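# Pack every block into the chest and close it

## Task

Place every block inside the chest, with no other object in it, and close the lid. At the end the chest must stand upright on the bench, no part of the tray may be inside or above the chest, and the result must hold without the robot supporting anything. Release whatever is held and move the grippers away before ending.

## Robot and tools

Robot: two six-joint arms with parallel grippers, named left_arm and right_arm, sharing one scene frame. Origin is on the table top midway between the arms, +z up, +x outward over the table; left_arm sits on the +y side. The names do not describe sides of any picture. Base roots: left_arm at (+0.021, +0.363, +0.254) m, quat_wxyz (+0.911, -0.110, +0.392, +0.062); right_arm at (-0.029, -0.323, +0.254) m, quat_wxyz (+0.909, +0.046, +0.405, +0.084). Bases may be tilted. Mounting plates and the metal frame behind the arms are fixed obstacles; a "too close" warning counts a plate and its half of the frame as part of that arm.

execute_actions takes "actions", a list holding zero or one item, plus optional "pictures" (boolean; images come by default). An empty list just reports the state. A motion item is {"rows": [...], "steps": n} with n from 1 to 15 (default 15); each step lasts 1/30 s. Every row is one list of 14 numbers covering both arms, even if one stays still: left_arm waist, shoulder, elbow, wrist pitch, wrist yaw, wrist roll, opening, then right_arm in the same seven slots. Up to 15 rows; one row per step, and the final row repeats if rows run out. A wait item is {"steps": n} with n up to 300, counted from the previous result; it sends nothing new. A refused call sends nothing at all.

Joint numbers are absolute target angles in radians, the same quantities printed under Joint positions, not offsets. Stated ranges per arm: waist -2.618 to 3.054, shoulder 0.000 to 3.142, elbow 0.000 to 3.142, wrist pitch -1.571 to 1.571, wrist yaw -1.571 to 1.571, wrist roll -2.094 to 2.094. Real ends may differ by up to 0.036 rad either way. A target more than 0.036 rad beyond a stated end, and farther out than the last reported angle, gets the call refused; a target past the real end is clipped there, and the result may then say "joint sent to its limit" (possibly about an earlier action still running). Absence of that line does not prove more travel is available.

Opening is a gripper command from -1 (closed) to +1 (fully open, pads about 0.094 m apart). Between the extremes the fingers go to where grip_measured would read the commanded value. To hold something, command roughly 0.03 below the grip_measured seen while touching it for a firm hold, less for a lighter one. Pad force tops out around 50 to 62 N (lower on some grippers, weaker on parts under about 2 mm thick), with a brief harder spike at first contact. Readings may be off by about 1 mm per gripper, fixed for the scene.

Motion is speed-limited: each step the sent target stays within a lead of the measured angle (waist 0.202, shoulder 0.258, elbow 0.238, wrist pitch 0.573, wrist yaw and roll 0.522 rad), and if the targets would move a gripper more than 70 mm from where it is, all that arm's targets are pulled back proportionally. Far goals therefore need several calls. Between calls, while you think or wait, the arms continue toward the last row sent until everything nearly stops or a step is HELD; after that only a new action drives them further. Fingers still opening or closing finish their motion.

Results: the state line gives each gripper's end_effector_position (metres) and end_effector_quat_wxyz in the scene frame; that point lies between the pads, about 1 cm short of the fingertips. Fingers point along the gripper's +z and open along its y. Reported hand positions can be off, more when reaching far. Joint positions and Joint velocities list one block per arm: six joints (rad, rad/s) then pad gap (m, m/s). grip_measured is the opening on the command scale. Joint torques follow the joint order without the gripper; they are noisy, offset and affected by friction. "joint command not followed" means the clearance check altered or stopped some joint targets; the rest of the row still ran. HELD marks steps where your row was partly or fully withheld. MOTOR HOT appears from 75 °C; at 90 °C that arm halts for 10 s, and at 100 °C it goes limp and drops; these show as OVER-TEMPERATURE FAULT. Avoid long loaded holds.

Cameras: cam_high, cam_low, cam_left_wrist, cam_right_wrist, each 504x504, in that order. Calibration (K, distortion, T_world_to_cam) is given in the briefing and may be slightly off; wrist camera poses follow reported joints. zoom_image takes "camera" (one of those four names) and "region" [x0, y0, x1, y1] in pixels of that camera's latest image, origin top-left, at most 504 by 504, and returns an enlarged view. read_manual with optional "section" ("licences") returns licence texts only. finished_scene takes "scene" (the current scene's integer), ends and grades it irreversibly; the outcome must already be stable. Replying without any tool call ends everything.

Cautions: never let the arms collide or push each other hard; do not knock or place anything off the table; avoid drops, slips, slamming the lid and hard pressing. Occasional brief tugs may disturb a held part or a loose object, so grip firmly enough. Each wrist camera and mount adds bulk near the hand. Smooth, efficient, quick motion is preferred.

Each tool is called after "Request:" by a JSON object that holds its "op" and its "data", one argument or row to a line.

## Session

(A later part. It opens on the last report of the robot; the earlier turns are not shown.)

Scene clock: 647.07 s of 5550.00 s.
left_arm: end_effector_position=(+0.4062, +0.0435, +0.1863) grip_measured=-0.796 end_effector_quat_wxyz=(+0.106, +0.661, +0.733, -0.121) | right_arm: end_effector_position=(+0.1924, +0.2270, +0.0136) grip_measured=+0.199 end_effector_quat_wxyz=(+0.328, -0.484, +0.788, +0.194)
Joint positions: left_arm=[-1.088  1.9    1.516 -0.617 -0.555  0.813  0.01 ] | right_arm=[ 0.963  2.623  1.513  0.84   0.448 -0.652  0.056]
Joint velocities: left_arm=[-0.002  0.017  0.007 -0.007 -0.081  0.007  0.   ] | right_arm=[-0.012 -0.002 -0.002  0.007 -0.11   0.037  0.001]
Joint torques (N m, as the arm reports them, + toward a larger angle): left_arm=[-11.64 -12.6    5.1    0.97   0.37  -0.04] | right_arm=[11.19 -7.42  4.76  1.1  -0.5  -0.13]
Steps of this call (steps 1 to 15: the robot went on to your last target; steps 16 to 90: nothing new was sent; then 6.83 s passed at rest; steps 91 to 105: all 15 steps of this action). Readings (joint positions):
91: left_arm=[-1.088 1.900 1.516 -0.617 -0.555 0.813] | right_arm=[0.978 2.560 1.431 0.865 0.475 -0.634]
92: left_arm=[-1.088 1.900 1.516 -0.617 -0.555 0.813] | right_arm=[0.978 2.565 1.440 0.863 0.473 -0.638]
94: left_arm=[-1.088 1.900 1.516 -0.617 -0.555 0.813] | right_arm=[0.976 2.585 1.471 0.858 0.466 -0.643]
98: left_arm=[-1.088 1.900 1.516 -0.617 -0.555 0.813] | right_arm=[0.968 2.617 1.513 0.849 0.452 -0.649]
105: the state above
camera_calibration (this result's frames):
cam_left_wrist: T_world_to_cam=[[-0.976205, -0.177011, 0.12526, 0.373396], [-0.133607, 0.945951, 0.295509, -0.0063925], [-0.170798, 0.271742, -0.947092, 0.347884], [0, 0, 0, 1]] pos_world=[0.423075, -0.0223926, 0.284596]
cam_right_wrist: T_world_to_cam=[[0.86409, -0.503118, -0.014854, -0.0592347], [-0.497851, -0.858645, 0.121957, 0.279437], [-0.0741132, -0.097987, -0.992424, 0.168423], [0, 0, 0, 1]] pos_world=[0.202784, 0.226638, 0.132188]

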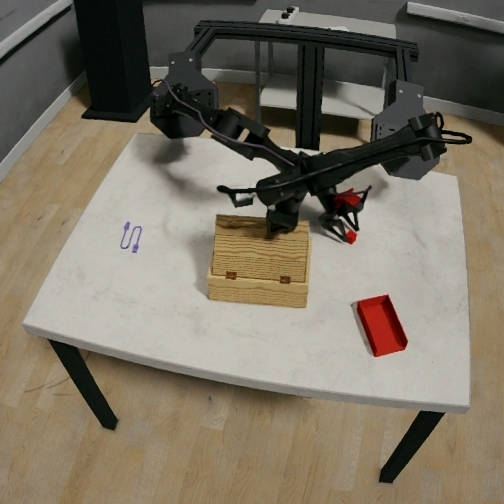

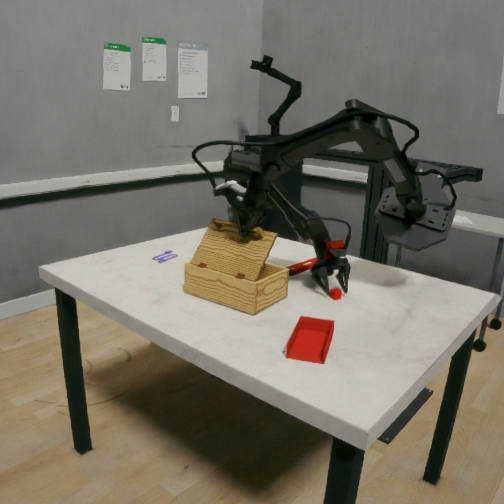

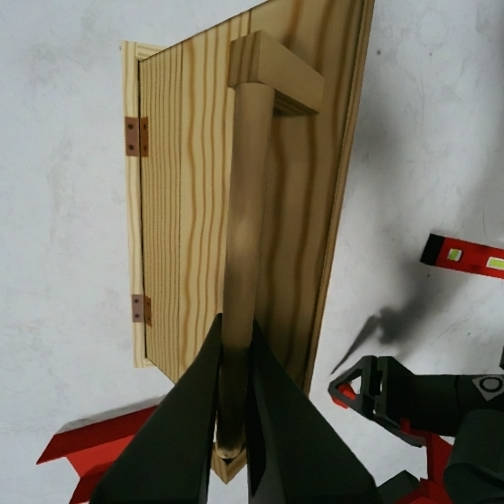

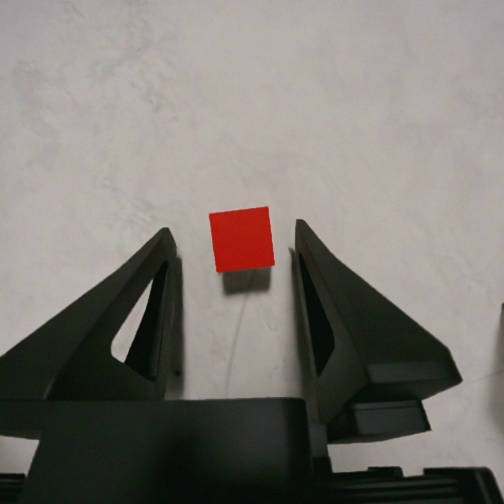

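Request:
{"op": "execute_actions", "data": {
  "actions": [
    {"rows":[[-1.13,1.858,1.51,-0.59,-0.54,0.81,-0.81,0.966,2.626,1.538,0.835,0.425,-0.66,0.1],[-1.13,1.858,1.51,-0.59,-0.54,0.81,-0.81,0.966,2.626,1.538,0.835,0.425,-0.66,0],[-1.13,1.858,1.51,-0.59,-0.54,0.81,-0.81,0.966,2.626,1.538,0.835,0.425,-0.66,-0.1],[-1.13,1.858,1.51,-0.59,-0.54,0.81,-0.81,0.966,2.626,1.538,0.835,0.425,-0.66,-0.2],[-1.13,1.858,1.51,-0.59,-0.54,0.81,-0.81,0.966,2.626,1.538,0.835,0.425,-0.66,-0.28],[-1.13,1.858,1.51,-0.59,-0.54,0.81,-0.81,0.966,2.626,1.538,0.835,0.425,-0.66,-0.35],[-1.13,1.858,1.51,-0.59,-0.54,0.81,-0.81,0.966,2.626,1.538,0.835,0.425,-0.66,-0.41],[-1.13,1.858,1.51,-0.59,-0.54,0.81,-0.81,0.966,2.626,1.538,0.835,0.425,-0.66,-0.47],[-1.13,1.858,1.51,-0.59,-0.54,0.81,-0.81,0.966,2.626,1.538,0.835,0.425,-0.66,-0.52]]}
  ],
  "pictures": false
}}

Request:
{"op": "execute_actions", "data": {
  "actions": [
    {"rows":[[-1.13,1.858,1.51,-0.59,-0.54,0.81,-0.81,0.99,2.59,1.48,0.85,0.45,-0.66,-0.52],[-1.13,1.858,1.51,-0.59,-0.54,0.81,-0.81,1.005,2.56,1.44,0.86,0.46,-0.66,-0.52],[-1.13,1.858,1.51,-0.59,-0.54,0.81,-0.81,1.02,2.53,1.39,0.87,0.475,-0.6,-0.52],[-1.13,1.858,1.51,-0.59,-0.54,0.81,-0.81,1.035,2.495,1.34,0.885,0.49,-0.55,-0.52],[-1.13,1.858,1.51,-0.59,-0.54,0.81,-0.81,1.05,2.46,1.285,0.9,0.505,-0.48,-0.52],[-1.13,1.858,1.51,-0.59,-0.54,0.81,-0.81,1.065,2.42,1.23,0.91,0.52,-0.4,-0.52],[-1.13,1.858,1.51,-0.59,-0.54,0.81,-0.81,1.075,2.38,1.175,0.92,0.53,-0.3,-0.52],[-1.13,1.858,1.51,-0.59,-0.54,0.81,-0.81,1.075,2.34,1.12,0.92,0.54,-0.2,-0.52],[-1.13,1.858,1.51,-0.59,-0.54,0.81,-0.81,1.075,2.3,1.065,0.92,0.55,-0.1,-0.52],[-1.13,1.858,1.51,-0.59,-0.54,0.81,-0.81,1.075,2.26,1.01,0.92,0.56,0,-0.52],[-1.13,1.858,1.51,-0.59,-0.54,0.81,-0.81,1.075,2.22,0.955,0.92,0.565,0.1,-0.52],[-1.13,1.858,1.51,-0.59,-0.54,0.81,-0.81,1.075,2.18,0.9,0.92,0.57,0.2,-0.52],[-1.13,1.858,1.51,-0.59,-0.54,0.81,-0.81,1.075,2.14,0.85,0.92,0.575,0.3,-0.52],[-1.13,1.858,1.51,-0.59,-0.54,0.81,-0.81,1.075,2.1,0.8,0.92,0.58,0.4,-0.52],[-1.13,1.858,1.51,-0.59,-0.54,0.81,-0.81,1.075,2.06,0.75,0.92,0.585,0.5,-0.52]]}
  ],
  "pictures": false
}}

Request:
{"op": "execute_actions", "data": {
  "actions": [
    {"rows":[[-1.13,1.858,1.51,-0.59,-0.54,0.81,-0.81,1.075,2.02,0.7,0.92,0.59,0.65,-0.52],[-1.13,1.858,1.51,-0.59,-0.54,0.81,-0.81,1.075,1.98,0.65,0.92,0.6,0.8,-0.52],[-1.13,1.858,1.51,-0.59,-0.54,0.81,-0.81,1.075,1.94,0.6,0.92,0.61,0.95,-0.52],[-1.13,1.858,1.51,-0.59,-0.54,0.81,-0.81,1.075,1.9,0.57,0.92,0.62,1.1,-0.52],[-1.13,1.858,1.51,-0.59,-0.54,0.81,-0.81,1.06,1.87,0.55,0.92,0.63,1.3,-0.52],[-1.13,1.858,1.51,-0.59,-0.54,0.81,-0.81,1.05,1.85,0.55,0.92,0.64,1.64,-0.52]]}
  ],
  "pictures": false
}}

Request:
{"op": "execute_actions", "data": {
  "actions": [
    {"rows":[[-1.13,1.858,1.51,-0.59,-0.54,0.81,-0.81,1.03,1.825,0.55,0.93,0.655,1.64,-0.52],[-1.13,1.858,1.51,-0.59,-0.54,0.81,-0.81,1.01,1.8,0.55,0.935,0.67,1.64,-0.52],[-1.13,1.858,1.51,-0.59,-0.54,0.81,-0.81,0.99,1.775,0.55,0.94,0.685,1.64,-0.52],[-1.13,1.858,1.51,-0.59,-0.54,0.81,-0.81,0.965,1.75,0.55,0.945,0.7,1.64,-0.52],[-1.13,1.858,1.51,-0.59,-0.54,0.81,-0.81,0.94,1.725,0.55,0.95,0.715,1.64,-0.52],[-1.13,1.858,1.51,-0.59,-0.54,0.81,-0.81,0.915,1.7,0.55,0.955,0.73,1.64,-0.52],[-1.13,1.858,1.51,-0.59,-0.54,0.81,-0.81,0.89,1.675,0.55,0.96,0.74,1.64,-0.52],[-1.13,1.858,1.51,-0.59,-0.54,0.81,-0.81,0.865,1.65,0.55,0.965,0.75,1.64,-0.52],[-1.13,1.858,1.51,-0.59,-0.54,0.81,-0.81,0.84,1.63,0.55,0.965,0.755,1.64,-0.52],[-1.13,1.858,1.51,-0.59,-0.54,0.81,-0.81,0.815,1.61,0.55,0.965,0.755,1.64,-0.52],[-1.13,1.858,1.51,-0.59,-0.54,0.81,-0.81,0.79,1.6,0.55,0.965,0.755,1.64,-0.52],[-1.13,1.858,1.51,-0.59,-0.54,0.81,-0.81,0.77,1.595,0.56,0.965,0.755,1.64,-0.52]]}
  ]
}}

Scene clock: 689.57 s of 5550.00 s.
left_arm: end_effector_position=(+0.4062, +0.0435, +0.1863) grip_measured=-0.796 end_effector_quat_wxyz=(+0.106, +0.661, +0.733, -0.121) | right_arm: end_effector_position=(+0.1944, +0.2253, +0.0112) grip_measured=-0.496 end_effector_quat_wxyz=(+0.327, -0.483, +0.789, +0.193)
Joint positions: left_arm=[-1.088  1.9    1.516 -0.617 -0.555  0.813  0.01 ] | right_arm=[ 0.957  2.623  1.513  0.84   0.446 -0.653  0.024]
Joint velocities: left_arm=[ 0.007 -0.002  0.022  0.051 -0.066 -0.095 -0.   ] | right_arm=[-0.002  0.017  0.007  0.007  0.037 -0.051 -0.002]
Joint torques (N m, as the arm reports them, + toward a larger angle): left_arm=[-11.6  -12.62   5.07   0.96   0.38  -0.04] | right_arm=[11.15 -7.39  4.95  1.1  -0.43 -0.09]
Steps of this call (steps 1 to 15: the robot went on to your last target; steps 16 to 90: nothing new was sent; then 39.00 s passed at rest; steps 91 to 105: all 15 steps of this action). Readings (joint positions):
91: left_arm=[-1.088 1.900 1.516 -0.617 -0.555 0.813] | right_arm=[0.962 2.623 1.513 0.840 0.446 -0.653]
92: left_arm=[-1.088 1.900 1.516 -0.617 -0.555 0.813] | right_arm=[0.962 2.623 1.513 0.840 0.446 -0.653]
94: left_arm=[-1.088 1.900 1.516 -0.617 -0.555 0.813] | right_arm=[0.960 2.623 1.513 0.840 0.446 -0.653]
98: left_arm=[-1.088 1.900 1.516 -0.617 -0.555 0.813] | right_arm=[0.957 2.623 1.513 0.840 0.446 -0.653]
105: the state above

Scene clock: 690.07 s of 5550.00 s.
left_arm: end_effector_position=(+0.4062, +0.0435, +0.1863) grip_measured=-0.796 end_effector_quat_wxyz=(+0.106, +0.661, +0.733, -0.121) | right_arm: end_effector_position=(+0.1645, +0.1180, +0.1061) grip_measured=-0.496 end_effector_quat_wxyz=(+0.205, -0.205, +0.915, +0.279)
Joint positions: left_arm=[-1.088  1.9    1.516 -0.617 -0.555  0.813  0.01 ] | right_arm=[1.068 2.139 0.85  0.899 0.55  0.114 0.024]
Joint velocities: left_arm=[-0.012  0.007  0.007  0.022  0.007  0.066 -0.001] | right_arm=[-0.017 -1.179 -1.438  0.11   0.3    2.601 -0.002]
Joint torques (N m, as the arm reports them, + toward a larger angle): left_arm=[-11.59 -12.62   5.07   0.96   0.37  -0.02] | right_arm=[ 8.8  -6.21  2.03  1.15 -0.25 -0.07]
Steps of this call (steps 1 to 15: all 15 steps of this action). Readings (joint positions):
1: left_arm=[-1.088 1.900 1.516 -0.617 -0.555 0.813] | right_arm=[0.957 2.622 1.511 0.840 0.446 -0.653]
2: left_arm=[-1.088 1.900 1.516 -0.617 -0.555 0.813] | right_arm=[0.958 2.614 1.498 0.840 0.448 -0.653]
4: left_arm=[-1.088 1.900 1.516 -0.617 -0.555 0.813] | right_arm=[0.968 2.574 1.429 0.844 0.461 -0.629]
8: left_arm=[-1.088 1.900 1.516 -0.617 -0.555 0.813] | right_arm=[1.026 2.435 1.218 0.866 0.501 -0.458]
15: the state above

Scene clock: 690.57 s of 5550.00 s.
left_arm: end_effector_position=(+0.4062, +0.0435, +0.1863) grip_measured=-0.796 end_effector_quat_wxyz=(+0.106, +0.661, +0.733, -0.121) | right_arm: end_effector_position=(+0.1831, +0.0359, +0.1293) grip_measured=-0.496 end_effector_quat_wxyz=(+0.020, +0.433, +0.843, +0.319)
Joint positions: left_arm=[-1.088  1.9    1.516 -0.617 -0.555  0.813  0.01 ] | right_arm=[1.046 1.863 0.557 0.915 0.628 1.472 0.024]
Joint velocities: left_arm=[ 0.002 -0.007 -0.007 -0.051 -0.081 -0.022  0.   ] | right_arm=[-0.002 -0.007 -0.002 -0.051 -0.11   1.179  0.001]
Joint torques (N m, as the arm reports them, + toward a larger angle): left_arm=[-11.6  -12.64   5.01   0.97   0.38  -0.02] | right_arm=[ 6.28 -5.66  2.03  1.07 -0.06  0.04]
Steps of this call (steps 1 to 15: all 15 steps of this action). Readings (joint positions):
1: left_arm=[-1.088 1.900 1.516 -0.617 -0.555 0.813] | right_arm=[1.068 2.098 0.800 0.902 0.557 0.214]
2: left_arm=[-1.088 1.900 1.516 -0.617 -0.555 0.813] | right_arm=[1.068 2.057 0.750 0.905 0.564 0.315]
4: left_arm=[-1.088 1.900 1.516 -0.617 -0.555 0.813] | right_arm=[1.068 1.978 0.652 0.907 0.580 0.518]
8: left_arm=[-1.088 1.900 1.516 -0.617 -0.555 0.813] | right_arm=[1.053 1.875 0.557 0.907 0.615 0.924]
15: the state above

Scene clock: 691.07 s of 5550.00 s.
left_arm: end_effector_position=(+0.4062, +0.0435, +0.1863) grip_measured=-0.796 end_effector_quat_wxyz=(+0.106, +0.661, +0.733, -0.121) | right_arm: end_effector_position=(+0.3328, -0.0634, +0.1342) grip_measured=-0.496 end_effector_quat_wxyz=(+0.159, +0.642, +0.684, +0.307)
Joint positions: left_arm=[-1.088  1.9    1.516 -0.617 -0.555  0.813  0.01 ] | right_arm=[0.765 1.603 0.557 0.97  0.738 1.632 0.024]
Joint velocities: left_arm=[-0.007 -0.012 -0.012 -0.066  0.007  0.066  0.   ] | right_arm=[-0.105  0.012  0.002 -0.066  0.095 -0.051  0.001]
Joint torques (N m, as the arm reports them, + toward a larger angle): left_arm=[-11.6  -12.59   5.02   0.99   0.36  -0.04] | right_arm=[ 5.41 -5.7   3.12  1.06 -0.1   0.03]
Steps of this call (steps 1 to 15: all 15 steps of this action). Readings (joint positions):
1: left_arm=[-1.088 1.900 1.516 -0.617 -0.555 0.813] | right_arm=[1.044 1.861 0.557 0.915 0.628 1.505]
2: left_arm=[-1.088 1.900 1.516 -0.617 -0.555 0.813] | right_arm=[1.039 1.855 0.557 0.915 0.631 1.532]
4: left_arm=[-1.088 1.900 1.516 -0.617 -0.555 0.813] | right_arm=[1.010 1.823 0.557 0.915 0.642 1.571]
8: left_arm=[-1.088 1.900 1.516 -0.617 -0.555 0.813] | right_arm=[0.907 1.714 0.557 0.931 0.686 1.611]
15: the state above
camera_calibration (this result's frames):
cam_left_wrist: T_world_to_cam=[[-0.976205, -0.177011, 0.12526, 0.373396], [-0.133607, 0.945951, 0.295509, -0.0063925], [-0.170798, 0.271742, -0.947092, 0.347884], [0, 0, 0, 1]] pos_world=[0.423075, -0.0223926, 0.284596]
cam_right_wrist: T_world_to_cam=[[-0.798337, 0.0643861, -0.598759, 0.342696], [-0.518367, 0.4326, 0.737668, 0.0913457], [0.306519, 0.899284, -0.311985, 0.115334], [0, 0, 0, 1]] pos_world=[0.285586, -0.165299, 0.173792]

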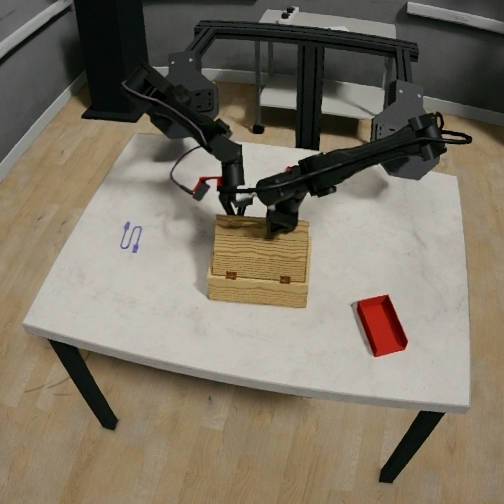

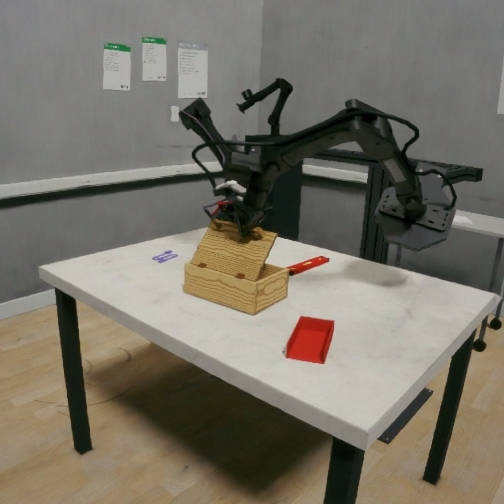

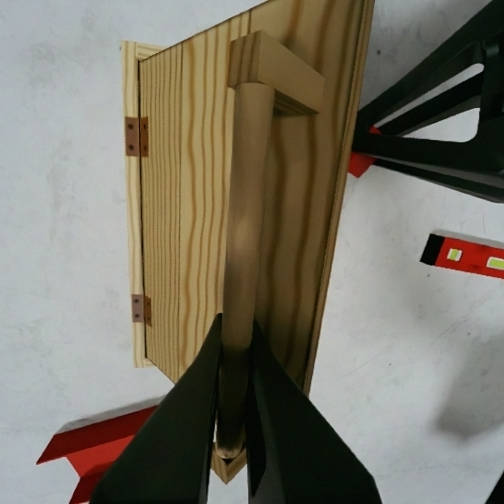

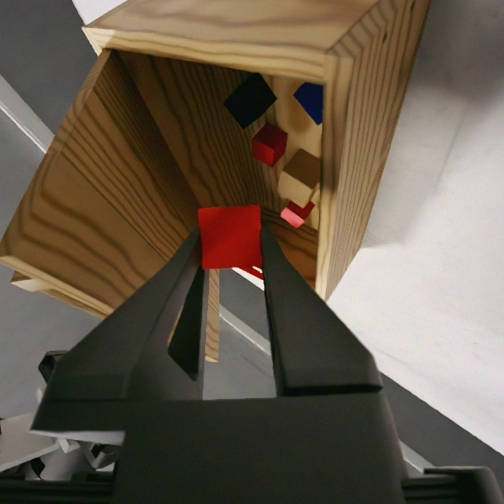

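Request:
{"op": "execute_actions", "data": {
  "actions": [
    {"rows":[[-1.13,1.858,1.51,-0.59,-0.54,0.81,-0.81,0.745,1.63,0.607,0.968,0.72,1.63,-0.52],[-1.13,1.858,1.51,-0.59,-0.54,0.81,-0.81,0.73,1.65,0.63,0.968,0.7,1.63,-0.52],[-1.13,1.858,1.51,-0.59,-0.54,0.81,-0.81,0.715,1.67,0.652,0.968,0.685,1.63,-0.52],[-1.13,1.858,1.51,-0.59,-0.54,0.81,-0.81,0.7,1.69,0.672,0.968,0.67,1.63,-0.52],[-1.13,1.858,1.51,-0.59,-0.54,0.81,-0.81,0.685,1.71,0.69,0.968,0.655,1.63,-0.52],[-1.13,1.858,1.51,-0.59,-0.54,0.81,-0.81,0.67,1.73,0.71,0.968,0.64,1.63,-0.52],[-1.13,1.858,1.51,-0.59,-0.54,0.81,-0.81,0.657,1.75,0.73,0.968,0.627,1.63,-0.52],[-1.13,1.858,1.51,-0.59,-0.54,0.81,-0.81,0.644,1.77,0.748,0.968,0.614,1.63,-0.52],[-1.13,1.858,1.51,-0.59,-0.54,0.81,-0.81,0.631,1.79,0.766,0.968,0.6,1.63,-0.52],[-1.13,1.858,1.51,-0.59,-0.54,0.81,-0.81,0.618,1.81,0.785,0.968,0.59,1.63,-0.52],[-1.13,1.858,1.51,-0.59,-0.54,0.81,-0.81,0.605,1.83,0.805,0.968,0.585,1.63,-0.52]]}
  ],
  "pictures": false
}}

Request:
{"op": "execute_actions", "data": {
  "actions": [
    {"rows":[[-1.13,1.858,1.51,-0.59,-0.54,0.81,-0.81,0.605,1.83,0.805,0.968,0.585,1.63,-0.42],[-1.13,1.858,1.51,-0.59,-0.54,0.81,-0.81,0.605,1.83,0.805,0.968,0.585,1.63,-0.36],[-1.13,1.858,1.51,-0.59,-0.54,0.81,-0.81,0.605,1.83,0.805,0.968,0.585,1.63,-0.36],[-1.13,1.858,1.51,-0.59,-0.54,0.81,-0.81,0.605,1.83,0.8,0.968,0.585,1.63,-0.36],[-1.13,1.858,1.51,-0.59,-0.54,0.81,-0.81,0.63,1.8,0.76,0.96,0.62,1.62,-0.36],[-1.13,1.858,1.51,-0.59,-0.54,0.81,-0.81,0.645,1.78,0.74,0.96,0.635,1.62,-0.36],[-1.13,1.858,1.51,-0.59,-0.54,0.81,-0.81,0.66,1.76,0.72,0.96,0.65,1.62,-0.36],[-1.13,1.858,1.51,-0.59,-0.54,0.81,-0.81,0.675,1.74,0.7,0.96,0.665,1.62,-0.36],[-1.13,1.858,1.51,-0.59,-0.54,0.81,-0.81,0.69,1.72,0.68,0.96,0.68,1.62,-0.36],[-1.13,1.858,1.51,-0.59,-0.54,0.81,-0.81,0.705,1.7,0.66,0.96,0.695,1.62,-0.36],[-1.13,1.858,1.51,-0.59,-0.54,0.81,-0.81,0.72,1.68,0.64,0.96,0.71,1.62,-0.36],[-1.13,1.858,1.51,-0.59,-0.54,0.81,-0.81,0.735,1.66,0.62,0.96,0.725,1.62,-0.36],[-1.13,1.858,1.51,-0.59,-0.54,0.81,-0.81,0.75,1.64,0.6,0.96,0.74,1.62,-0.36],[-1.13,1.858,1.51,-0.59,-0.54,0.81,-0.81,0.765,1.62,0.58,0.96,0.755,1.62,-0.36],[-1.13,1.858,1.51,-0.59,-0.54,0.81,-0.81,0.78,1.595,0.555,0.96,0.76,1.62,-0.36]]}
  ]
}}

Request:
{"op": "execute_actions", "data": {
  "actions": [
    {"rows":[[-1.13,1.858,1.51,-0.59,-0.54,0.81,-0.81,0.785,1.57,0.54,0.9,0.76,1.6,-0.36],[-1.13,1.858,1.51,-0.59,-0.54,0.81,-0.81,0.79,1.54,0.52,0.82,0.76,1.55,-0.36],[-1.13,1.858,1.51,-0.59,-0.54,0.81,-0.81,0.79,1.51,0.5,0.74,0.76,1.5,-0.36],[-1.13,1.858,1.51,-0.59,-0.54,0.81,-0.81,0.79,1.48,0.48,0.67,0.76,1.45,-0.36],[-1.13,1.858,1.51,-0.59,-0.54,0.81,-0.81,0.79,1.45,0.46,0.6,0.76,1.4,-0.36],[-1.13,1.858,1.51,-0.59,-0.54,0.81,-0.81,0.78,1.42,0.44,0.54,0.75,1.35,-0.36],[-1.13,1.858,1.51,-0.59,-0.54,0.81,-0.81,0.77,1.39,0.42,0.48,0.74,1.3,-0.36],[-1.13,1.858,1.51,-0.59,-0.54,0.81,-0.81,0.76,1.36,0.4,0.42,0.73,1.25,-0.36],[-1.13,1.858,1.51,-0.59,-0.54,0.81,-0.81,0.74,1.33,0.38,0.36,0.72,1.2,-0.36],[-1.13,1.858,1.51,-0.59,-0.54,0.81,-0.81,0.72,1.3,0.36,0.3,0.7,1.15,-0.36],[-1.13,1.858,1.51,-0.59,-0.54,0.81,-0.81,0.7,1.28,0.34,0.23,0.68,1.1,-0.36],[-1.13,1.858,1.51,-0.59,-0.54,0.81,-0.81,0.68,1.26,0.32,0.16,0.66,1.05,-0.36],[-1.13,1.858,1.51,-0.59,-0.54,0.81,-0.81,0.66,1.25,0.3,0.1,0.64,1.0,-0.36],[-1.13,1.858,1.51,-0.59,-0.54,0.81,-0.81,0.65,1.25,0.29,0.05,0.62,1,-0.36]]}
  ]
}}

Scene clock: 728.50 s of 5550.00 s.
left_arm: end_effector_position=(+0.4062, +0.0435, +0.1863) grip_measured=-0.796 end_effector_quat_wxyz=(+0.106, +0.661, +0.733, -0.121) | right_arm: end_effector_position=(+0.3773, -0.0560, +0.0710) grip_measured=-0.496 end_effector_quat_wxyz=(+0.167, +0.654, +0.676, +0.296)
Joint positions: left_arm=[-1.088  1.9    1.516 -0.617 -0.555  0.813  0.01 ] | right_arm=[0.602 1.827 0.782 0.969 0.609 1.639 0.024]
Joint velocities: left_arm=[-0.017 -0.002 -0.012 -0.066 -0.037 -0.007 -0.001] | right_arm=[-0.017  0.032  0.012 -0.051 -0.037 -0.037 -0.   ]
Joint torques (N m, as the arm reports them, + toward a larger angle): left_arm=[-11.59 -12.64   5.03   0.98   0.37  -0.04] | right_arm=[ 5.53 -6.74  4.01  1.23 -0.21 -0.11]
Steps of this call (steps 1 to 15: the robot went on to your last target; steps 16 to 90: nothing new was sent; then 33.93 s passed at rest; steps 91 to 105: all 15 steps of this action). Readings (joint positions):
91: left_arm=[-1.088 1.900 1.516 -0.617 -0.555 0.813] | right_arm=[0.762 1.605 0.560 0.969 0.739 1.639]
92: left_arm=[-1.088 1.900 1.516 -0.617 -0.555 0.813] | right_arm=[0.755 1.614 0.571 0.969 0.734 1.639]
94: left_arm=[-1.088 1.900 1.516 -0.617 -0.555 0.813] | right_arm=[0.730 1.646 0.611 0.969 0.717 1.639]
98: left_arm=[-1.088 1.900 1.516 -0.617 -0.555 0.813] | right_arm=[0.669 1.727 0.699 0.969 0.670 1.639]
105: the state above

Scene clock: 729.00 s of 5550.00 s.
left_arm: end_effector_position=(+0.4062, +0.0435, +0.1863) grip_measured=-0.796 end_effector_quat_wxyz=(+0.106, +0.661, +0.733, -0.121) | right_arm: end_effector_position=(+0.3429, -0.0535, +0.1257) grip_measured=-0.361 end_effector_quat_wxyz=(+0.153, +0.642, +0.683, +0.314)
Joint positions: left_arm=[-1.088  1.9    1.516 -0.617 -0.555  0.813  0.01 ] | right_arm=[0.74  1.649 0.611 0.969 0.696 1.633 0.03 ]
Joint velocities: left_arm=[-0.017 -0.007  0.002 -0.007 -0.022  0.037 -0.001] | right_arm=[ 0.413 -0.632 -0.603 -0.037  0.33   0.066 -0.001]
Joint torques (N m, as the arm reports them, + toward a larger angle): left_arm=[-11.66 -12.66   5.     0.98   0.37  -0.02] | right_arm=[ 5.71 -6.58  1.59  1.11  0.01 -0.1 ]
Steps of this call (steps 1 to 15: all 15 steps of this action). Readings (joint positions):
1: left_arm=[-1.088 1.900 1.516 -0.617 -0.555 0.813] | right_arm=[0.601 1.828 0.782 0.969 0.606 1.639]
2: left_arm=[-1.088 1.900 1.516 -0.617 -0.555 0.813] | right_arm=[0.601 1.828 0.782 0.969 0.603 1.639]
4: left_arm=[-1.088 1.900 1.516 -0.617 -0.555 0.813] | right_arm=[0.601 1.828 0.782 0.969 0.599 1.639]
8: left_arm=[-1.088 1.900 1.516 -0.617 -0.555 0.813] | right_arm=[0.625 1.798 0.751 0.969 0.617 1.635]
15: the state above
camera_calibration (this result's frames):
cam_left_wrist: T_world_to_cam=[[-0.976205, -0.177011, 0.12526, 0.373396], [-0.133607, 0.945951, 0.295509, -0.0063925], [-0.170798, 0.271742, -0.947092, 0.347884], [0, 0, 0, 1]] pos_world=[0.423075, -0.0223926, 0.284596]
cam_right_wrist: T_world_to_cam=[[-0.797717, 0.0709603, -0.598843, 0.345212], [-0.521836, 0.416452, 0.744483, 0.0980019], [0.302218, 0.906384, -0.295181, 0.100453], [0, 0, 0, 1]] pos_world=[0.296163, -0.156359, 0.163419]

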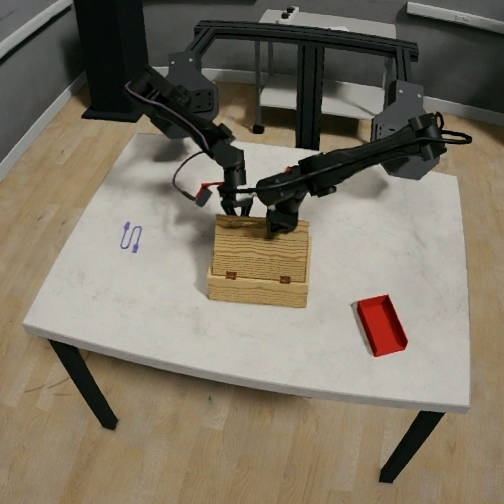

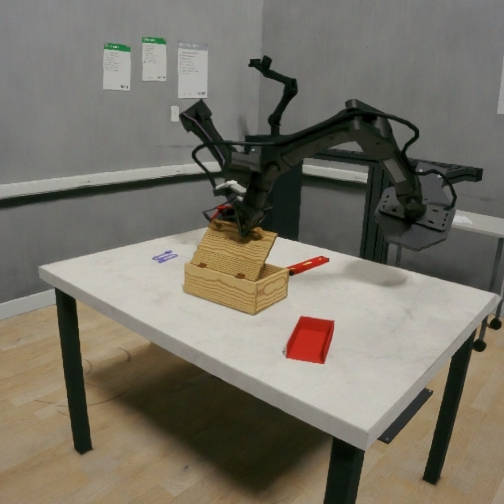

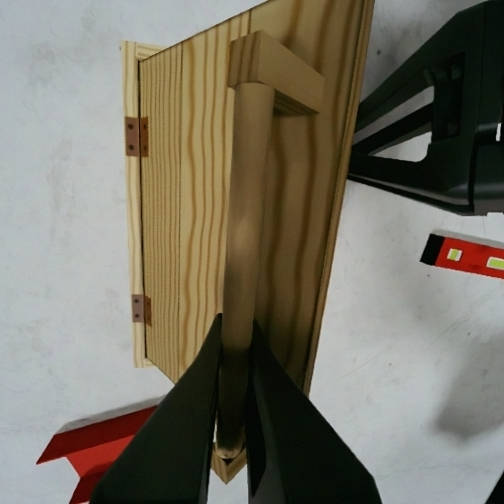

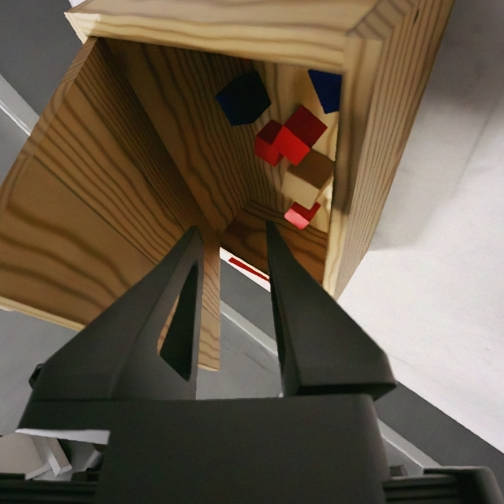

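Scene clock: 729.50 s of 5550.00 s.
left_arm: end_effector_position=(+0.4062, +0.0435, +0.1863) grip_measured=-0.796 end_effector_quat_wxyz=(+0.106, +0.661, +0.733, -0.121) | right_arm: end_effector_position=(+0.2147, -0.1720, +0.0993) grip_measured=-0.361 end_effector_quat_wxyz=(+0.094, +0.317, +0.942, +0.063)
Joint positions: left_arm=[-1.088  1.9    1.516 -0.617 -0.555  0.813  0.01 ] | right_arm=[0.664 1.267 0.322 0.267 0.672 1.134 0.03 ]
Joint velocities: left_arm=[-0.002  0.002 -0.007  0.007 -0.022  0.066  0.001] | right_arm=[-0.31  -0.09  -0.393 -1.502 -0.286 -0.842 -0.   ]
Joint torques (N m, as the arm reports them, + toward a larger angle): left_arm=[-11.58 -12.61   5.07   0.96   0.36  -0.05] | right_arm=[ 2.76 -4.13  2.08  0.72 -0.12 -0.1 ]
Steps of this call (steps 1 to 15: all 15 steps of this action). Readings (joint positions):
1: left_arm=[-1.088 1.900 1.516 -0.617 -0.555 0.813] | right_arm=[0.753 1.626 0.591 0.962 0.705 1.630]
2: left_arm=[-1.088 1.900 1.516 -0.617 -0.555 0.813] | right_arm=[0.764 1.601 0.571 0.941 0.712 1.618]
4: left_arm=[-1.088 1.900 1.516 -0.617 -0.555 0.813] | right_arm=[0.774 1.544 0.533 0.869 0.721 1.573]
8: left_arm=[-1.088 1.900 1.516 -0.617 -0.555 0.813] | right_arm=[0.774 1.423 0.454 0.667 0.727 1.430]
15: the state above
camera_calibration (this result's frames):
cam_left_wrist: T_world_to_cam=[[-0.976205, -0.177011, 0.12526, 0.373396], [-0.133607, 0.945951, 0.295509, -0.0063925], [-0.170798, 0.271742, -0.947092, 0.347884], [0, 0, 0, 1]] pos_world=[0.423075, -0.0223926, 0.284596]
cam_right_wrist: T_world_to_cam=[[-0.631259, -0.757236, -0.16765, 0.0145236], [-0.624159, 0.367698, 0.689365, 0.119239], [-0.460367, 0.539807, -0.704748, 0.380157], [0, 0, 0, 1]] pos_world=[0.258604, -0.238058, 0.18815]

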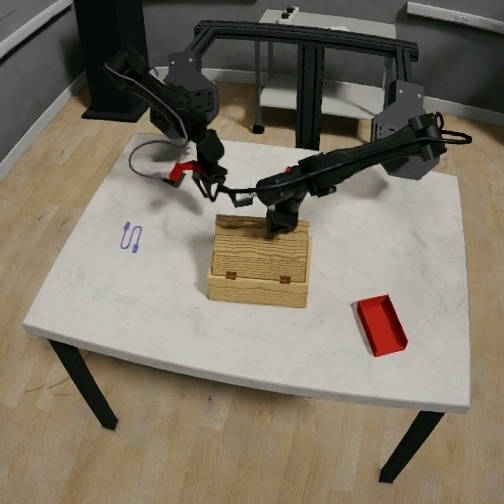

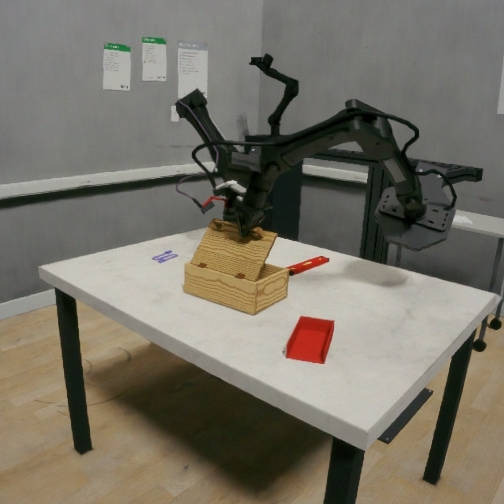

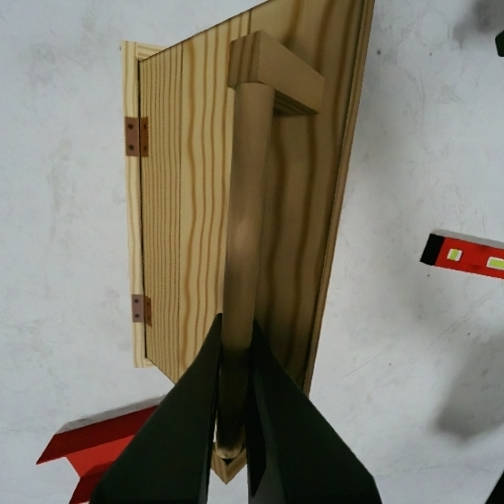

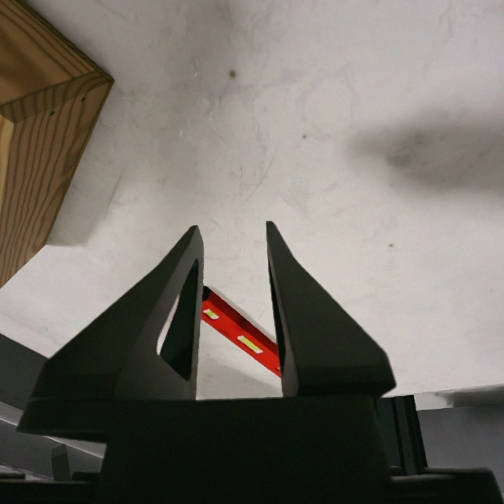

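Request:
{"op": "execute_actions", "data": {
  "actions": [
    {"rows":[[-1.12,1.875,1.495,-0.575,-0.54,0.81,-0.81,0.65,1.25,0.29,0.05,0.62,1,-0.36],[-1.118,1.88,1.478,-0.558,-0.535,0.81,-0.81,0.65,1.25,0.29,0.05,0.62,1,-0.36],[-1.116,1.882,1.461,-0.541,-0.53,0.81,-0.81,0.65,1.25,0.29,0.05,0.62,1,-0.36],[-1.115,1.884,1.444,-0.524,-0.53,0.81,-0.81,0.65,1.25,0.29,0.05,0.62,1,-0.36],[-1.114,1.885,1.428,-0.507,-0.53,0.81,-0.81,0.65,1.25,0.29,0.05,0.62,1,-0.36],[-1.113,1.886,1.412,-0.49,-0.53,0.81,-0.81,0.65,1.25,0.29,0.05,0.62,1,-0.36],[-1.112,1.887,1.396,-0.473,-0.53,0.81,-0.81,0.65,1.25,0.29,0.05,0.62,1,-0.36],[-1.112,1.888,1.381,-0.456,-0.53,0.81,-0.81,0.65,1.25,0.29,0.05,0.62,1,-0.36],[-1.112,1.89,1.366,-0.439,-0.53,0.81,-0.81,0.65,1.25,0.29,0.05,0.62,1,-0.36],[-1.111,1.892,1.352,-0.422,-0.53,0.812,-0.81,0.65,1.25,0.29,0.05,0.62,1,-0.36],[-1.11,1.895,1.338,-0.405,-0.528,0.815,-0.81,0.65,1.25,0.29,0.05,0.62,1,-0.36],[-1.109,1.898,1.325,-0.388,-0.526,0.817,-0.81,0.65,1.25,0.29,0.05,0.62,1,-0.36],[-1.108,1.901,1.313,-0.371,-0.524,0.82,-0.81,0.65,1.25,0.29,0.05,0.62,1,-0.36],[-1.107,1.904,1.301,-0.354,-0.522,0.822,-0.81,0.65,1.25,0.29,0.05,0.62,1,-0.36],[-1.105,1.908,1.29,-0.337,-0.52,0.825,-0.81,0.65,1.25,0.29,0.05,0.62,1,-0.36]]}
  ],
  "pictures": false
}}

Request:
{"op": "execute_actions", "data": {
  "actions": [
    {"rows":[[-1.103,1.912,1.28,-0.322,-0.518,0.828,-0.81,0.65,1.25,0.29,0.05,0.62,1,-0.36],[-1.1,1.916,1.27,-0.307,-0.516,0.831,-0.81,0.65,1.25,0.29,0.05,0.62,1,-0.36],[-1.097,1.921,1.261,-0.292,-0.514,0.834,-0.81,0.65,1.25,0.29,0.05,0.62,1,-0.36],[-1.094,1.926,1.252,-0.277,-0.512,0.837,-0.81,0.65,1.25,0.29,0.05,0.62,1,-0.36],[-1.091,1.931,1.244,-0.262,-0.51,0.84,-0.81,0.65,1.25,0.29,0.05,0.62,1,-0.36],[-1.087,1.937,1.236,-0.247,-0.508,0.844,-0.81,0.65,1.25,0.29,0.05,0.62,1,-0.36],[-1.083,1.943,1.229,-0.232,-0.506,0.848,-0.81,0.65,1.25,0.29,0.05,0.62,1,-0.36],[-1.079,1.949,1.222,-0.217,-0.504,0.852,-0.81,0.65,1.25,0.29,0.05,0.62,1,-0.36],[-1.075,1.956,1.216,-0.202,-0.502,0.856,-0.81,0.65,1.25,0.29,0.05,0.62,1,-0.36],[-1.071,1.963,1.21,-0.187,-0.5,0.86,-0.81,0.65,1.25,0.29,0.05,0.62,1,-0.36],[-1.066,1.97,1.205,-0.172,-0.498,0.864,-0.81,0.65,1.25,0.29,0.05,0.62,1,-0.36],[-1.061,1.978,1.2,-0.158,-0.495,0.868,-0.81,0.65,1.25,0.29,0.05,0.62,1,-0.36],[-1.056,1.986,1.196,-0.145,-0.492,0.872,-0.81,0.65,1.25,0.29,0.05,0.62,1,-0.36],[-1.051,1.994,1.192,-0.133,-0.49,0.876,-0.81,0.65,1.25,0.29,0.05,0.62,1,-0.36],[-1.046,2.002,1.189,-0.122,-0.487,0.88,-0.81,0.65,1.25,0.29,0.05,0.62,1,-0.36]]}
  ],
  "pictures": false
}}

Request:
{"op": "execute_actions", "data": {
  "actions": [
    {"steps":10}
  ]
}}

Scene clock: 760.77 s of 5550.00 s.
left_arm: end_effector_position=(+0.3723, +0.0392, +0.1593) grip_measured=-0.797 end_effector_quat_wxyz=(+0.112, +0.658, +0.734, -0.121) | right_arm: end_effector_position=(+0.1632, -0.1962, +0.0906) grip_measured=-0.361 end_effector_quat_wxyz=(+0.017, +0.192, +0.981, +0.002)
Joint positions: left_arm=[-1.088  1.9    1.333 -0.418 -0.554  0.819  0.01 ] | right_arm=[0.655 1.266 0.294 0.062 0.621 1.007 0.03 ]
Joint velocities: left_arm=[ 0.017  0.007 -0.344  0.388 -0.051  0.095  0.001] | right_arm=[-0.002 -0.012  0.002 -0.051 -0.007  0.022 -0.001]
Joint torques (N m, as the arm reports them, + toward a larger angle): left_arm=[-9.23 -7.75  3.19  0.84  0.61 -0.03] | right_arm=[ 1.52 -4.23  1.79  0.22 -0.01 -0.06]
Steps of this call (steps 1 to 30: the robot went on to your last target; steps 31 to 100: nothing new was sent; then 27.43 s passed at rest; steps 101 to 115: all 15 steps of this action). Readings (joint positions):
101: left_arm=[-1.088 1.900 1.516 -0.617 -0.555 0.813] | right_arm=[0.655 1.266 0.294 0.062 0.621 1.007]
102: left_arm=[-1.088 1.900 1.511 -0.612 -0.555 0.813] | right_arm=[0.655 1.266 0.294 0.062 0.621 1.007]
104: left_arm=[-1.088 1.900 1.490 -0.592 -0.555 0.813] | right_arm=[0.655 1.266 0.294 0.062 0.621 1.007]
108: left_arm=[-1.088 1.900 1.427 -0.530 -0.555 0.812] | right_arm=[0.655 1.266 0.294 0.062 0.621 1.007]
115: the state above

Scene clock: 761.27 s of 5550.00 s.
left_arm: end_effector_position=(+0.3471, +0.0316, +0.1210) grip_measured=-0.798 end_effector_quat_wxyz=(+0.120, +0.659, +0.733, -0.120) | right_arm: end_effector_position=(+0.1632, -0.1962, +0.0906) grip_measured=-0.361 end_effector_quat_wxyz=(+0.017, +0.192, +0.981, +0.002)
Joint positions: left_arm=[-1.059  1.966  1.217 -0.203 -0.536  0.861  0.009] | right_arm=[0.655 1.266 0.294 0.062 0.621 1.007 0.03 ]
Joint velocities: left_arm=[ 0.139  0.271 -0.11   0.359  0.168  0.095  0.   ] | right_arm=[-0.007  0.007  0.017 -0.007  0.007 -0.037 -0.   ]
Joint torques (N m, as the arm reports them, + toward a larger angle): left_arm=[-7.4  -6.53  2.74  0.98  0.58  0.  ] | right_arm=[ 1.52 -4.22  1.76  0.23  0.   -0.06]
Steps of this call (steps 1 to 15: all 15 steps of this action). Readings (joint positions):
1: left_arm=[-1.088 1.900 1.322 -0.402 -0.554 0.821] | right_arm=[0.655 1.266 0.294 0.062 0.621 1.007]
2: left_arm=[-1.088 1.900 1.311 -0.387 -0.555 0.823] | right_arm=[0.655 1.266 0.294 0.062 0.621 1.007]
4: left_arm=[-1.088 1.900 1.291 -0.357 -0.555 0.828] | right_arm=[0.655 1.266 0.294 0.062 0.621 1.007]
8: left_arm=[-1.083 1.914 1.258 -0.304 -0.553 0.837] | right_arm=[0.655 1.266 0.294 0.062 0.621 1.007]
15: the state above

Scene clock: 761.60 s of 5550.00 s.
left_arm: end_effector_position=(+0.3423, +0.0306, +0.1087) grip_measured=-0.798 end_effector_quat_wxyz=(+0.118, +0.659, +0.733, -0.123) | right_arm: end_effector_position=(+0.1632, -0.1962, +0.0906) grip_measured=-0.361 end_effector_quat_wxyz=(+0.017, +0.192, +0.981, +0.002)
Joint positions: left_arm=[-1.042  1.992  1.205 -0.163 -0.522  0.872  0.009] | right_arm=[0.655 1.266 0.294 0.062 0.621 1.007 0.03 ]
Joint velocities: left_arm=[ 0.002 -0.022  0.002 -0.051 -0.007  0.007  0.001] | right_arm=[ 0.002  0.012 -0.007 -0.037  0.022  0.037 -0.001]
Joint torques (N m, as the arm reports them, + toward a larger angle): left_arm=[-8.29 -7.64  2.98  1.16  0.62  0.07] | right_arm=[ 1.49 -4.25  1.76  0.21  0.01 -0.07]
Steps of this call (steps 1 to 10: the robot went on to your last target). Readings (joint positions):
1: left_arm=[-1.054 1.974 1.214 -0.192 -0.533 0.864] | right_arm=[0.655 1.266 0.294 0.062 0.621 1.007]
2: left_arm=[-1.050 1.981 1.211 -0.183 -0.530 0.867] | right_arm=[0.655 1.266 0.294 0.062 0.621 1.007]
4: left_arm=[-1.044 1.990 1.207 -0.170 -0.525 0.869] | right_arm=[0.655 1.266 0.294 0.062 0.621 1.007]
8: left_arm=[-1.042 1.992 1.205 -0.164 -0.522 0.872] | right_arm=[0.655 1.266 0.294 0.062 0.621 1.007]
10: the state above
camera_calibration (this result's frames):
cam_left_wrist: T_world_to_cam=[[-0.977132, -0.179446, 0.114074, 0.320046], [-0.142638, 0.95103, 0.274221, 0.0253969], [-0.157696, 0.251679, -0.954877, 0.264006], [0, 0, 0, 1]] pos_world=[0.357982, -0.0331668, 0.208619]
cam_right_wrist: T_world_to_cam=[[-0.428813, -0.903373, 0.00599116, -0.115237], [-0.579861, 0.280322, 0.764972, 0.0707615], [-0.692734, 0.324556, -0.644036, 0.35358], [0, 0, 0, 1]] pos_world=[0.236554, -0.238694, 0.174279]

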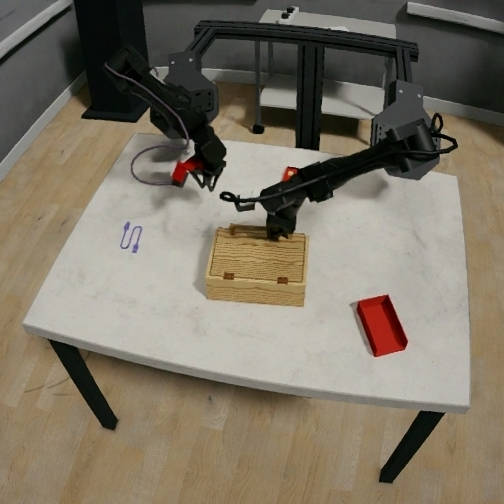

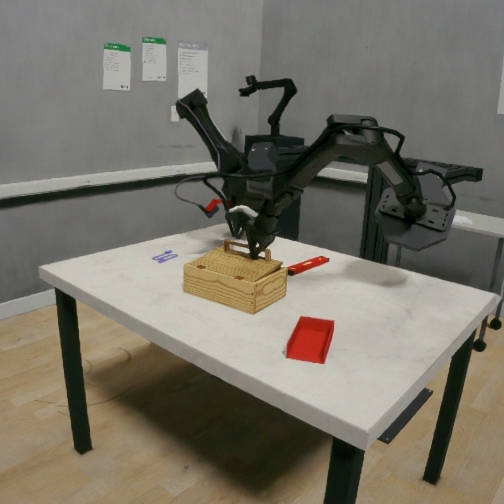

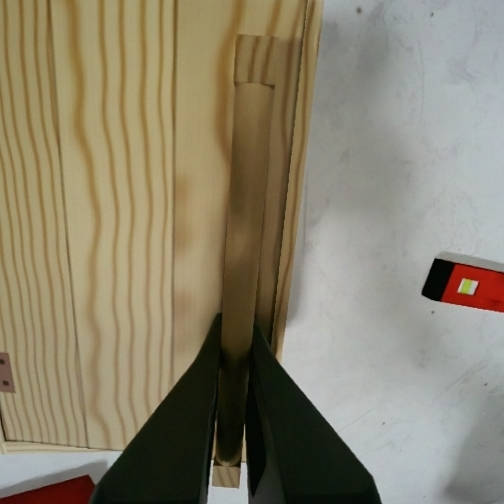

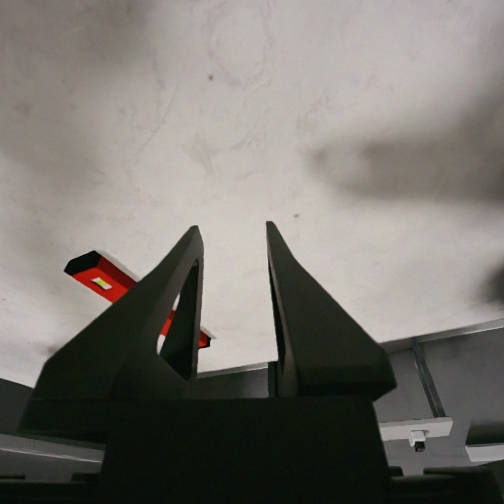

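Request:
{"op": "execute_actions", "data": {
  "actions": [
    {"rows":[[-1.04,2.01,1.186,-0.118,-0.485,0.88,-0.81,0.65,1.25,0.29,0.05,0.62,1,-0.36],[-1.035,2.017,1.183,-0.114,-0.485,0.88,-0.81,0.65,1.25,0.29,0.05,0.62,1,-0.36],[-1.03,2.025,1.18,-0.11,-0.485,0.88,-0.81,0.65,1.25,0.29,0.05,0.62,1,-0.36],[-1.03,2.025,1.18,-0.11,-0.485,0.88,-0.81,0.65,1.25,0.29,0.05,0.62,1,-0.36],[-1.03,2.025,1.18,-0.11,-0.485,0.88,-0.81,0.65,1.25,0.29,0.05,0.62,1,-0.36],[-1.03,2.025,1.18,-0.11,-0.485,0.88,-0.81,0.65,1.25,0.29,0.05,0.62,1,-0.36],[-1.03,2.025,1.18,-0.11,-0.485,0.88,-0.81,0.65,1.25,0.29,0.05,0.62,1,-0.36],[-1.03,2.025,1.18,-0.11,-0.485,0.88,-0.81,0.65,1.25,0.29,0.05,0.62,1,-0.36],[-1.03,2.025,1.18,-0.11,-0.485,0.88,-0.78,0.65,1.25,0.29,0.05,0.62,1,-0.36],[-1.035,2.015,1.19,-0.125,-0.495,0.88,-0.7,0.65,1.25,0.29,0.05,0.62,1,-0.36],[-1.035,2.015,1.19,-0.125,-0.495,0.88,-0.5,0.65,1.25,0.29,0.05,0.62,1,-0.36],[-1.035,2.015,1.19,-0.125,-0.495,0.88,-0.1,0.65,1.25,0.29,0.05,0.62,1,-0.36]]}
  ],
  "pictures": false
}}

Request:
{"op": "execute_actions", "data": {
  "actions": [
    {"rows":[[-1.06,1.98,1.19,-0.17,-0.51,0.87,0,0.65,1.25,0.29,0.05,0.62,1,-0.36],[-1.075,1.955,1.19,-0.2,-0.52,0.86,0,0.65,1.25,0.29,0.05,0.62,1,-0.36],[-1.09,1.93,1.19,-0.23,-0.53,0.85,0,0.65,1.25,0.29,0.05,0.62,1,-0.36],[-1.105,1.9,1.19,-0.265,-0.54,0.84,0,0.65,1.25,0.29,0.05,0.62,1,-0.36],[-1.12,1.87,1.18,-0.3,-0.55,0.83,0,0.65,1.25,0.29,0.05,0.62,1,-0.36],[-1.13,1.84,1.165,-0.32,-0.56,0.82,0,0.65,1.25,0.29,0.05,0.62,1,-0.36],[-1.14,1.8,1.14,-0.33,-0.57,0.81,0,0.65,1.25,0.29,0.05,0.62,1,-0.36],[-1.15,1.76,1.1,-0.34,-0.58,0.8,0,0.65,1.25,0.29,0.05,0.62,1,-0.36],[-1.15,1.72,1.06,-0.34,-0.59,0.8,0,0.65,1.25,0.29,0.05,0.62,1,-0.36],[-1.15,1.67,1.01,-0.34,-0.6,0.8,0,0.65,1.25,0.29,0.05,0.62,1,-0.36],[-1.15,1.62,0.96,-0.34,-0.6,0.8,0,0.65,1.25,0.29,0.05,0.62,1,-0.36],[-1.15,1.57,0.91,-0.34,-0.6,0.8,0,0.65,1.25,0.29,0.05,0.62,1,-0.36],[-1.15,1.52,0.86,-0.34,-0.6,0.8,0,0.65,1.25,0.29,0.05,0.62,1,-0.36],[-1.15,1.47,0.81,-0.34,-0.6,0.8,0,0.65,1.25,0.29,0.05,0.62,1,-0.36],[-1.15,1.25,0.55,-0.34,-0.6,0.8,0,0.65,1.25,0.29,0.05,0.62,1,-0.36]]}
  ],
  "pictures": false
}}

Request:
{"op": "execute_actions", "data": {
  "actions": [
    {"steps":12}
  ]
}}

Scene clock: 789.50 s of 5550.00 s.
left_arm: end_effector_position=(+0.3407, +0.0301, +0.1001) grip_measured=-0.105 end_effector_quat_wxyz=(+0.116, +0.657, +0.734, -0.124) | right_arm: end_effector_position=(+0.1632, -0.1962, +0.0906) grip_measured=-0.361 end_effector_quat_wxyz=(+0.017, +0.192, +0.981, +0.002)
Joint positions: left_arm=[-1.028  2.013  1.205 -0.141 -0.513  0.878  0.042] | right_arm=[0.655 1.266 0.294 0.062 0.621 1.007 0.03 ]
Joint velocities: left_arm=[-0.012 -0.007  0.007  0.037 -0.007  0.007  0.008] | right_arm=[-0.002 -0.002  0.012 -0.051  0.007 -0.051  0.001]
Joint torques (N m, as the arm reports them, + toward a larger angle): left_arm=[-8.52 -8.35  3.    0.85  0.41  0.02] | right_arm=[ 1.53 -4.22  1.82  0.22 -0.05 -0.05]
Steps of this call (steps 1 to 30: the robot went on to your last target; steps 31 to 100: nothing new was sent; then 24.07 s passed at rest; steps 101 to 115: all 15 steps of this action). Readings (joint positions):
101: left_arm=[-1.042 1.992 1.205 -0.163 -0.521 0.873] | right_arm=[0.655 1.266 0.294 0.062 0.621 1.007]
102: left_arm=[-1.041 1.993 1.205 -0.163 -0.519 0.873] | right_arm=[0.655 1.266 0.294 0.062 0.621 1.007]
104: left_arm=[-1.037 1.998 1.205 -0.156 -0.517 0.875] | right_arm=[0.655 1.266 0.294 0.062 0.621 1.007]
108: left_arm=[-1.030 2.011 1.205 -0.145 -0.514 0.878] | right_arm=[0.655 1.266 0.294 0.062 0.621 1.007]
115: the state above

Scene clock: 790.00 s of 5550.00 s.
left_arm: end_effector_position=(+0.3248, +0.1165, +0.1945) grip_measured=-0.002 end_effector_quat_wxyz=(+0.151, +0.647, +0.738, -0.116) | right_arm: end_effector_position=(+0.1632, -0.1962, +0.0906) grip_measured=-0.361 end_effector_quat_wxyz=(+0.017, +0.192, +0.981, +0.002)
Joint positions: left_arm=[-1.136  1.495  0.862 -0.281 -0.585  0.812  0.047] | right_arm=[0.655 1.266 0.294 0.062 0.621 1.007 0.03 ]
Joint velocities: left_arm=[-0.002 -2.098 -2.142  0.037 -0.022 -0.095 -0.   ] | right_arm=[-0.002  0.007 -0.017 -0.022 -0.007  0.022  0.001]
Joint torques (N m, as the arm reports them, + toward a larger angle): left_arm=[ -6.22 -11.55   1.42   0.02   0.01   0.  ] | right_arm=[ 1.47 -4.33  1.85  0.22 -0.02 -0.1 ]
Steps of this call (steps 1 to 15: all 15 steps of this action). Readings (joint positions):
1: left_arm=[-1.028 2.013 1.205 -0.143 -0.513 0.878] | right_arm=[0.655 1.266 0.294 0.062 0.621 1.007]
2: left_arm=[-1.030 2.010 1.205 -0.149 -0.514 0.876] | right_arm=[0.655 1.266 0.294 0.062 0.621 1.007]
4: left_arm=[-1.041 1.989 1.205 -0.186 -0.522 0.867] | right_arm=[0.655 1.266 0.294 0.062 0.621 1.007]
8: left_arm=[-1.099 1.865 1.166 -0.259 -0.548 0.839] | right_arm=[0.655 1.266 0.294 0.062 0.621 1.007]
15: the state above

Scene clock: 790.40 s of 5550.00 s.
left_arm: end_effector_position=(+0.2498, +0.1900, +0.1795) grip_measured=-0.002 end_effector_quat_wxyz=(+0.097, +0.684, +0.715, -0.108) | right_arm: end_effector_position=(+0.1632, -0.1962, +0.0906) grip_measured=-0.361 end_effector_quat_wxyz=(+0.017, +0.192, +0.981, +0.002)
Joint positions: left_arm=[-1.136  1.253  0.55  -0.353 -0.601  0.807  0.047] | right_arm=[0.655 1.266 0.294 0.062 0.621 1.007 0.03 ]
Joint velocities: left_arm=[-0.017  0.007 -0.007 -0.066 -0.022 -0.007  0.001] | right_arm=[ 0.012 -0.007  0.012  0.066  0.081  0.051 -0.   ]
Joint torques (N m, as the arm reports them, + toward a larger angle): left_arm=[-4.29 -3.39  4.89  0.8   0.19 -0.06] | right_arm=[ 1.56 -4.25  1.84  0.24 -0.02 -0.09]
Steps of this call (steps 1 to 12: the robot went on to your last target). Readings (joint positions):
1: left_arm=[-1.136 1.414 0.783 -0.284 -0.588 0.811] | right_arm=[0.655 1.266 0.294 0.062 0.621 1.007]
2: left_arm=[-1.136 1.337 0.707 -0.292 -0.593 0.810] | right_arm=[0.655 1.266 0.294 0.062 0.621 1.007]
4: left_arm=[-1.136 1.256 0.606 -0.317 -0.600 0.809] | right_arm=[0.655 1.266 0.294 0.062 0.621 1.007]
8: left_arm=[-1.136 1.253 0.550 -0.356 -0.601 0.809] | right_arm=[0.655 1.266 0.294 0.062 0.621 1.007]
12: the state above
camera_calibration (this result's frames):
cam_left_wrist: T_world_to_cam=[[-0.986424, -0.12426, 0.107363, 0.243241], [-0.0835781, 0.942659, 0.323123, -0.180741], [-0.141358, 0.309763, -0.940247, 0.25911], [0, 0, 0, 1]] pos_world=[0.26146, 0.12034, 0.275914]
cam_right_wrist: T_world_to_cam=[[-0.428813, -0.903373, 0.00599116, -0.115237], [-0.579861, 0.280322, 0.764972, 0.0707615], [-0.692734, 0.324556, -0.644036, 0.35358], [0, 0, 0, 1]] pos_world=[0.236554, -0.238694, 0.174279]

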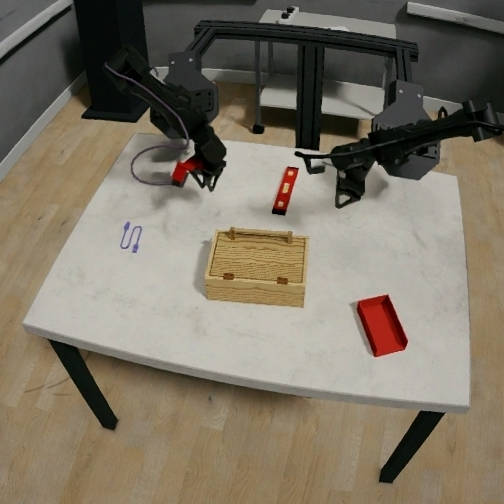

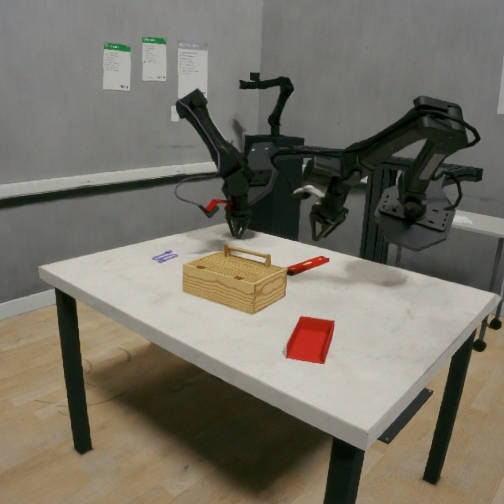

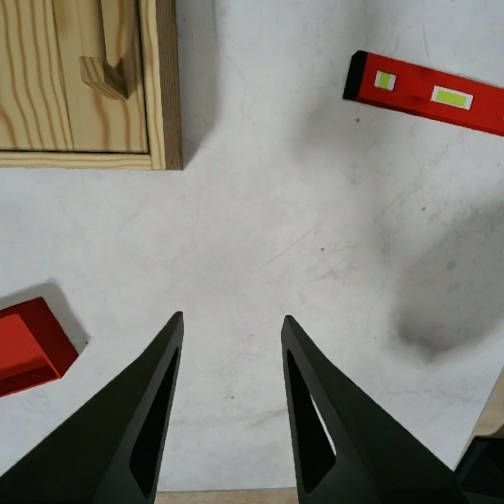

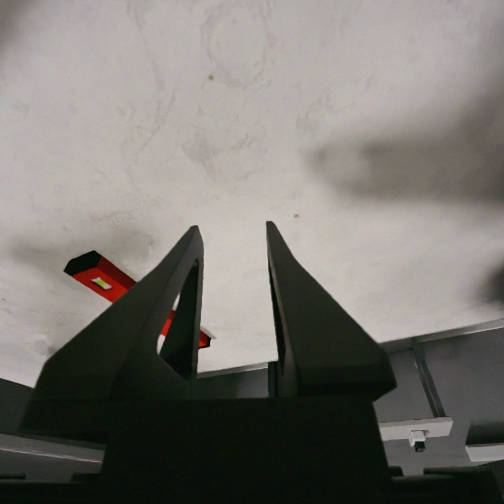

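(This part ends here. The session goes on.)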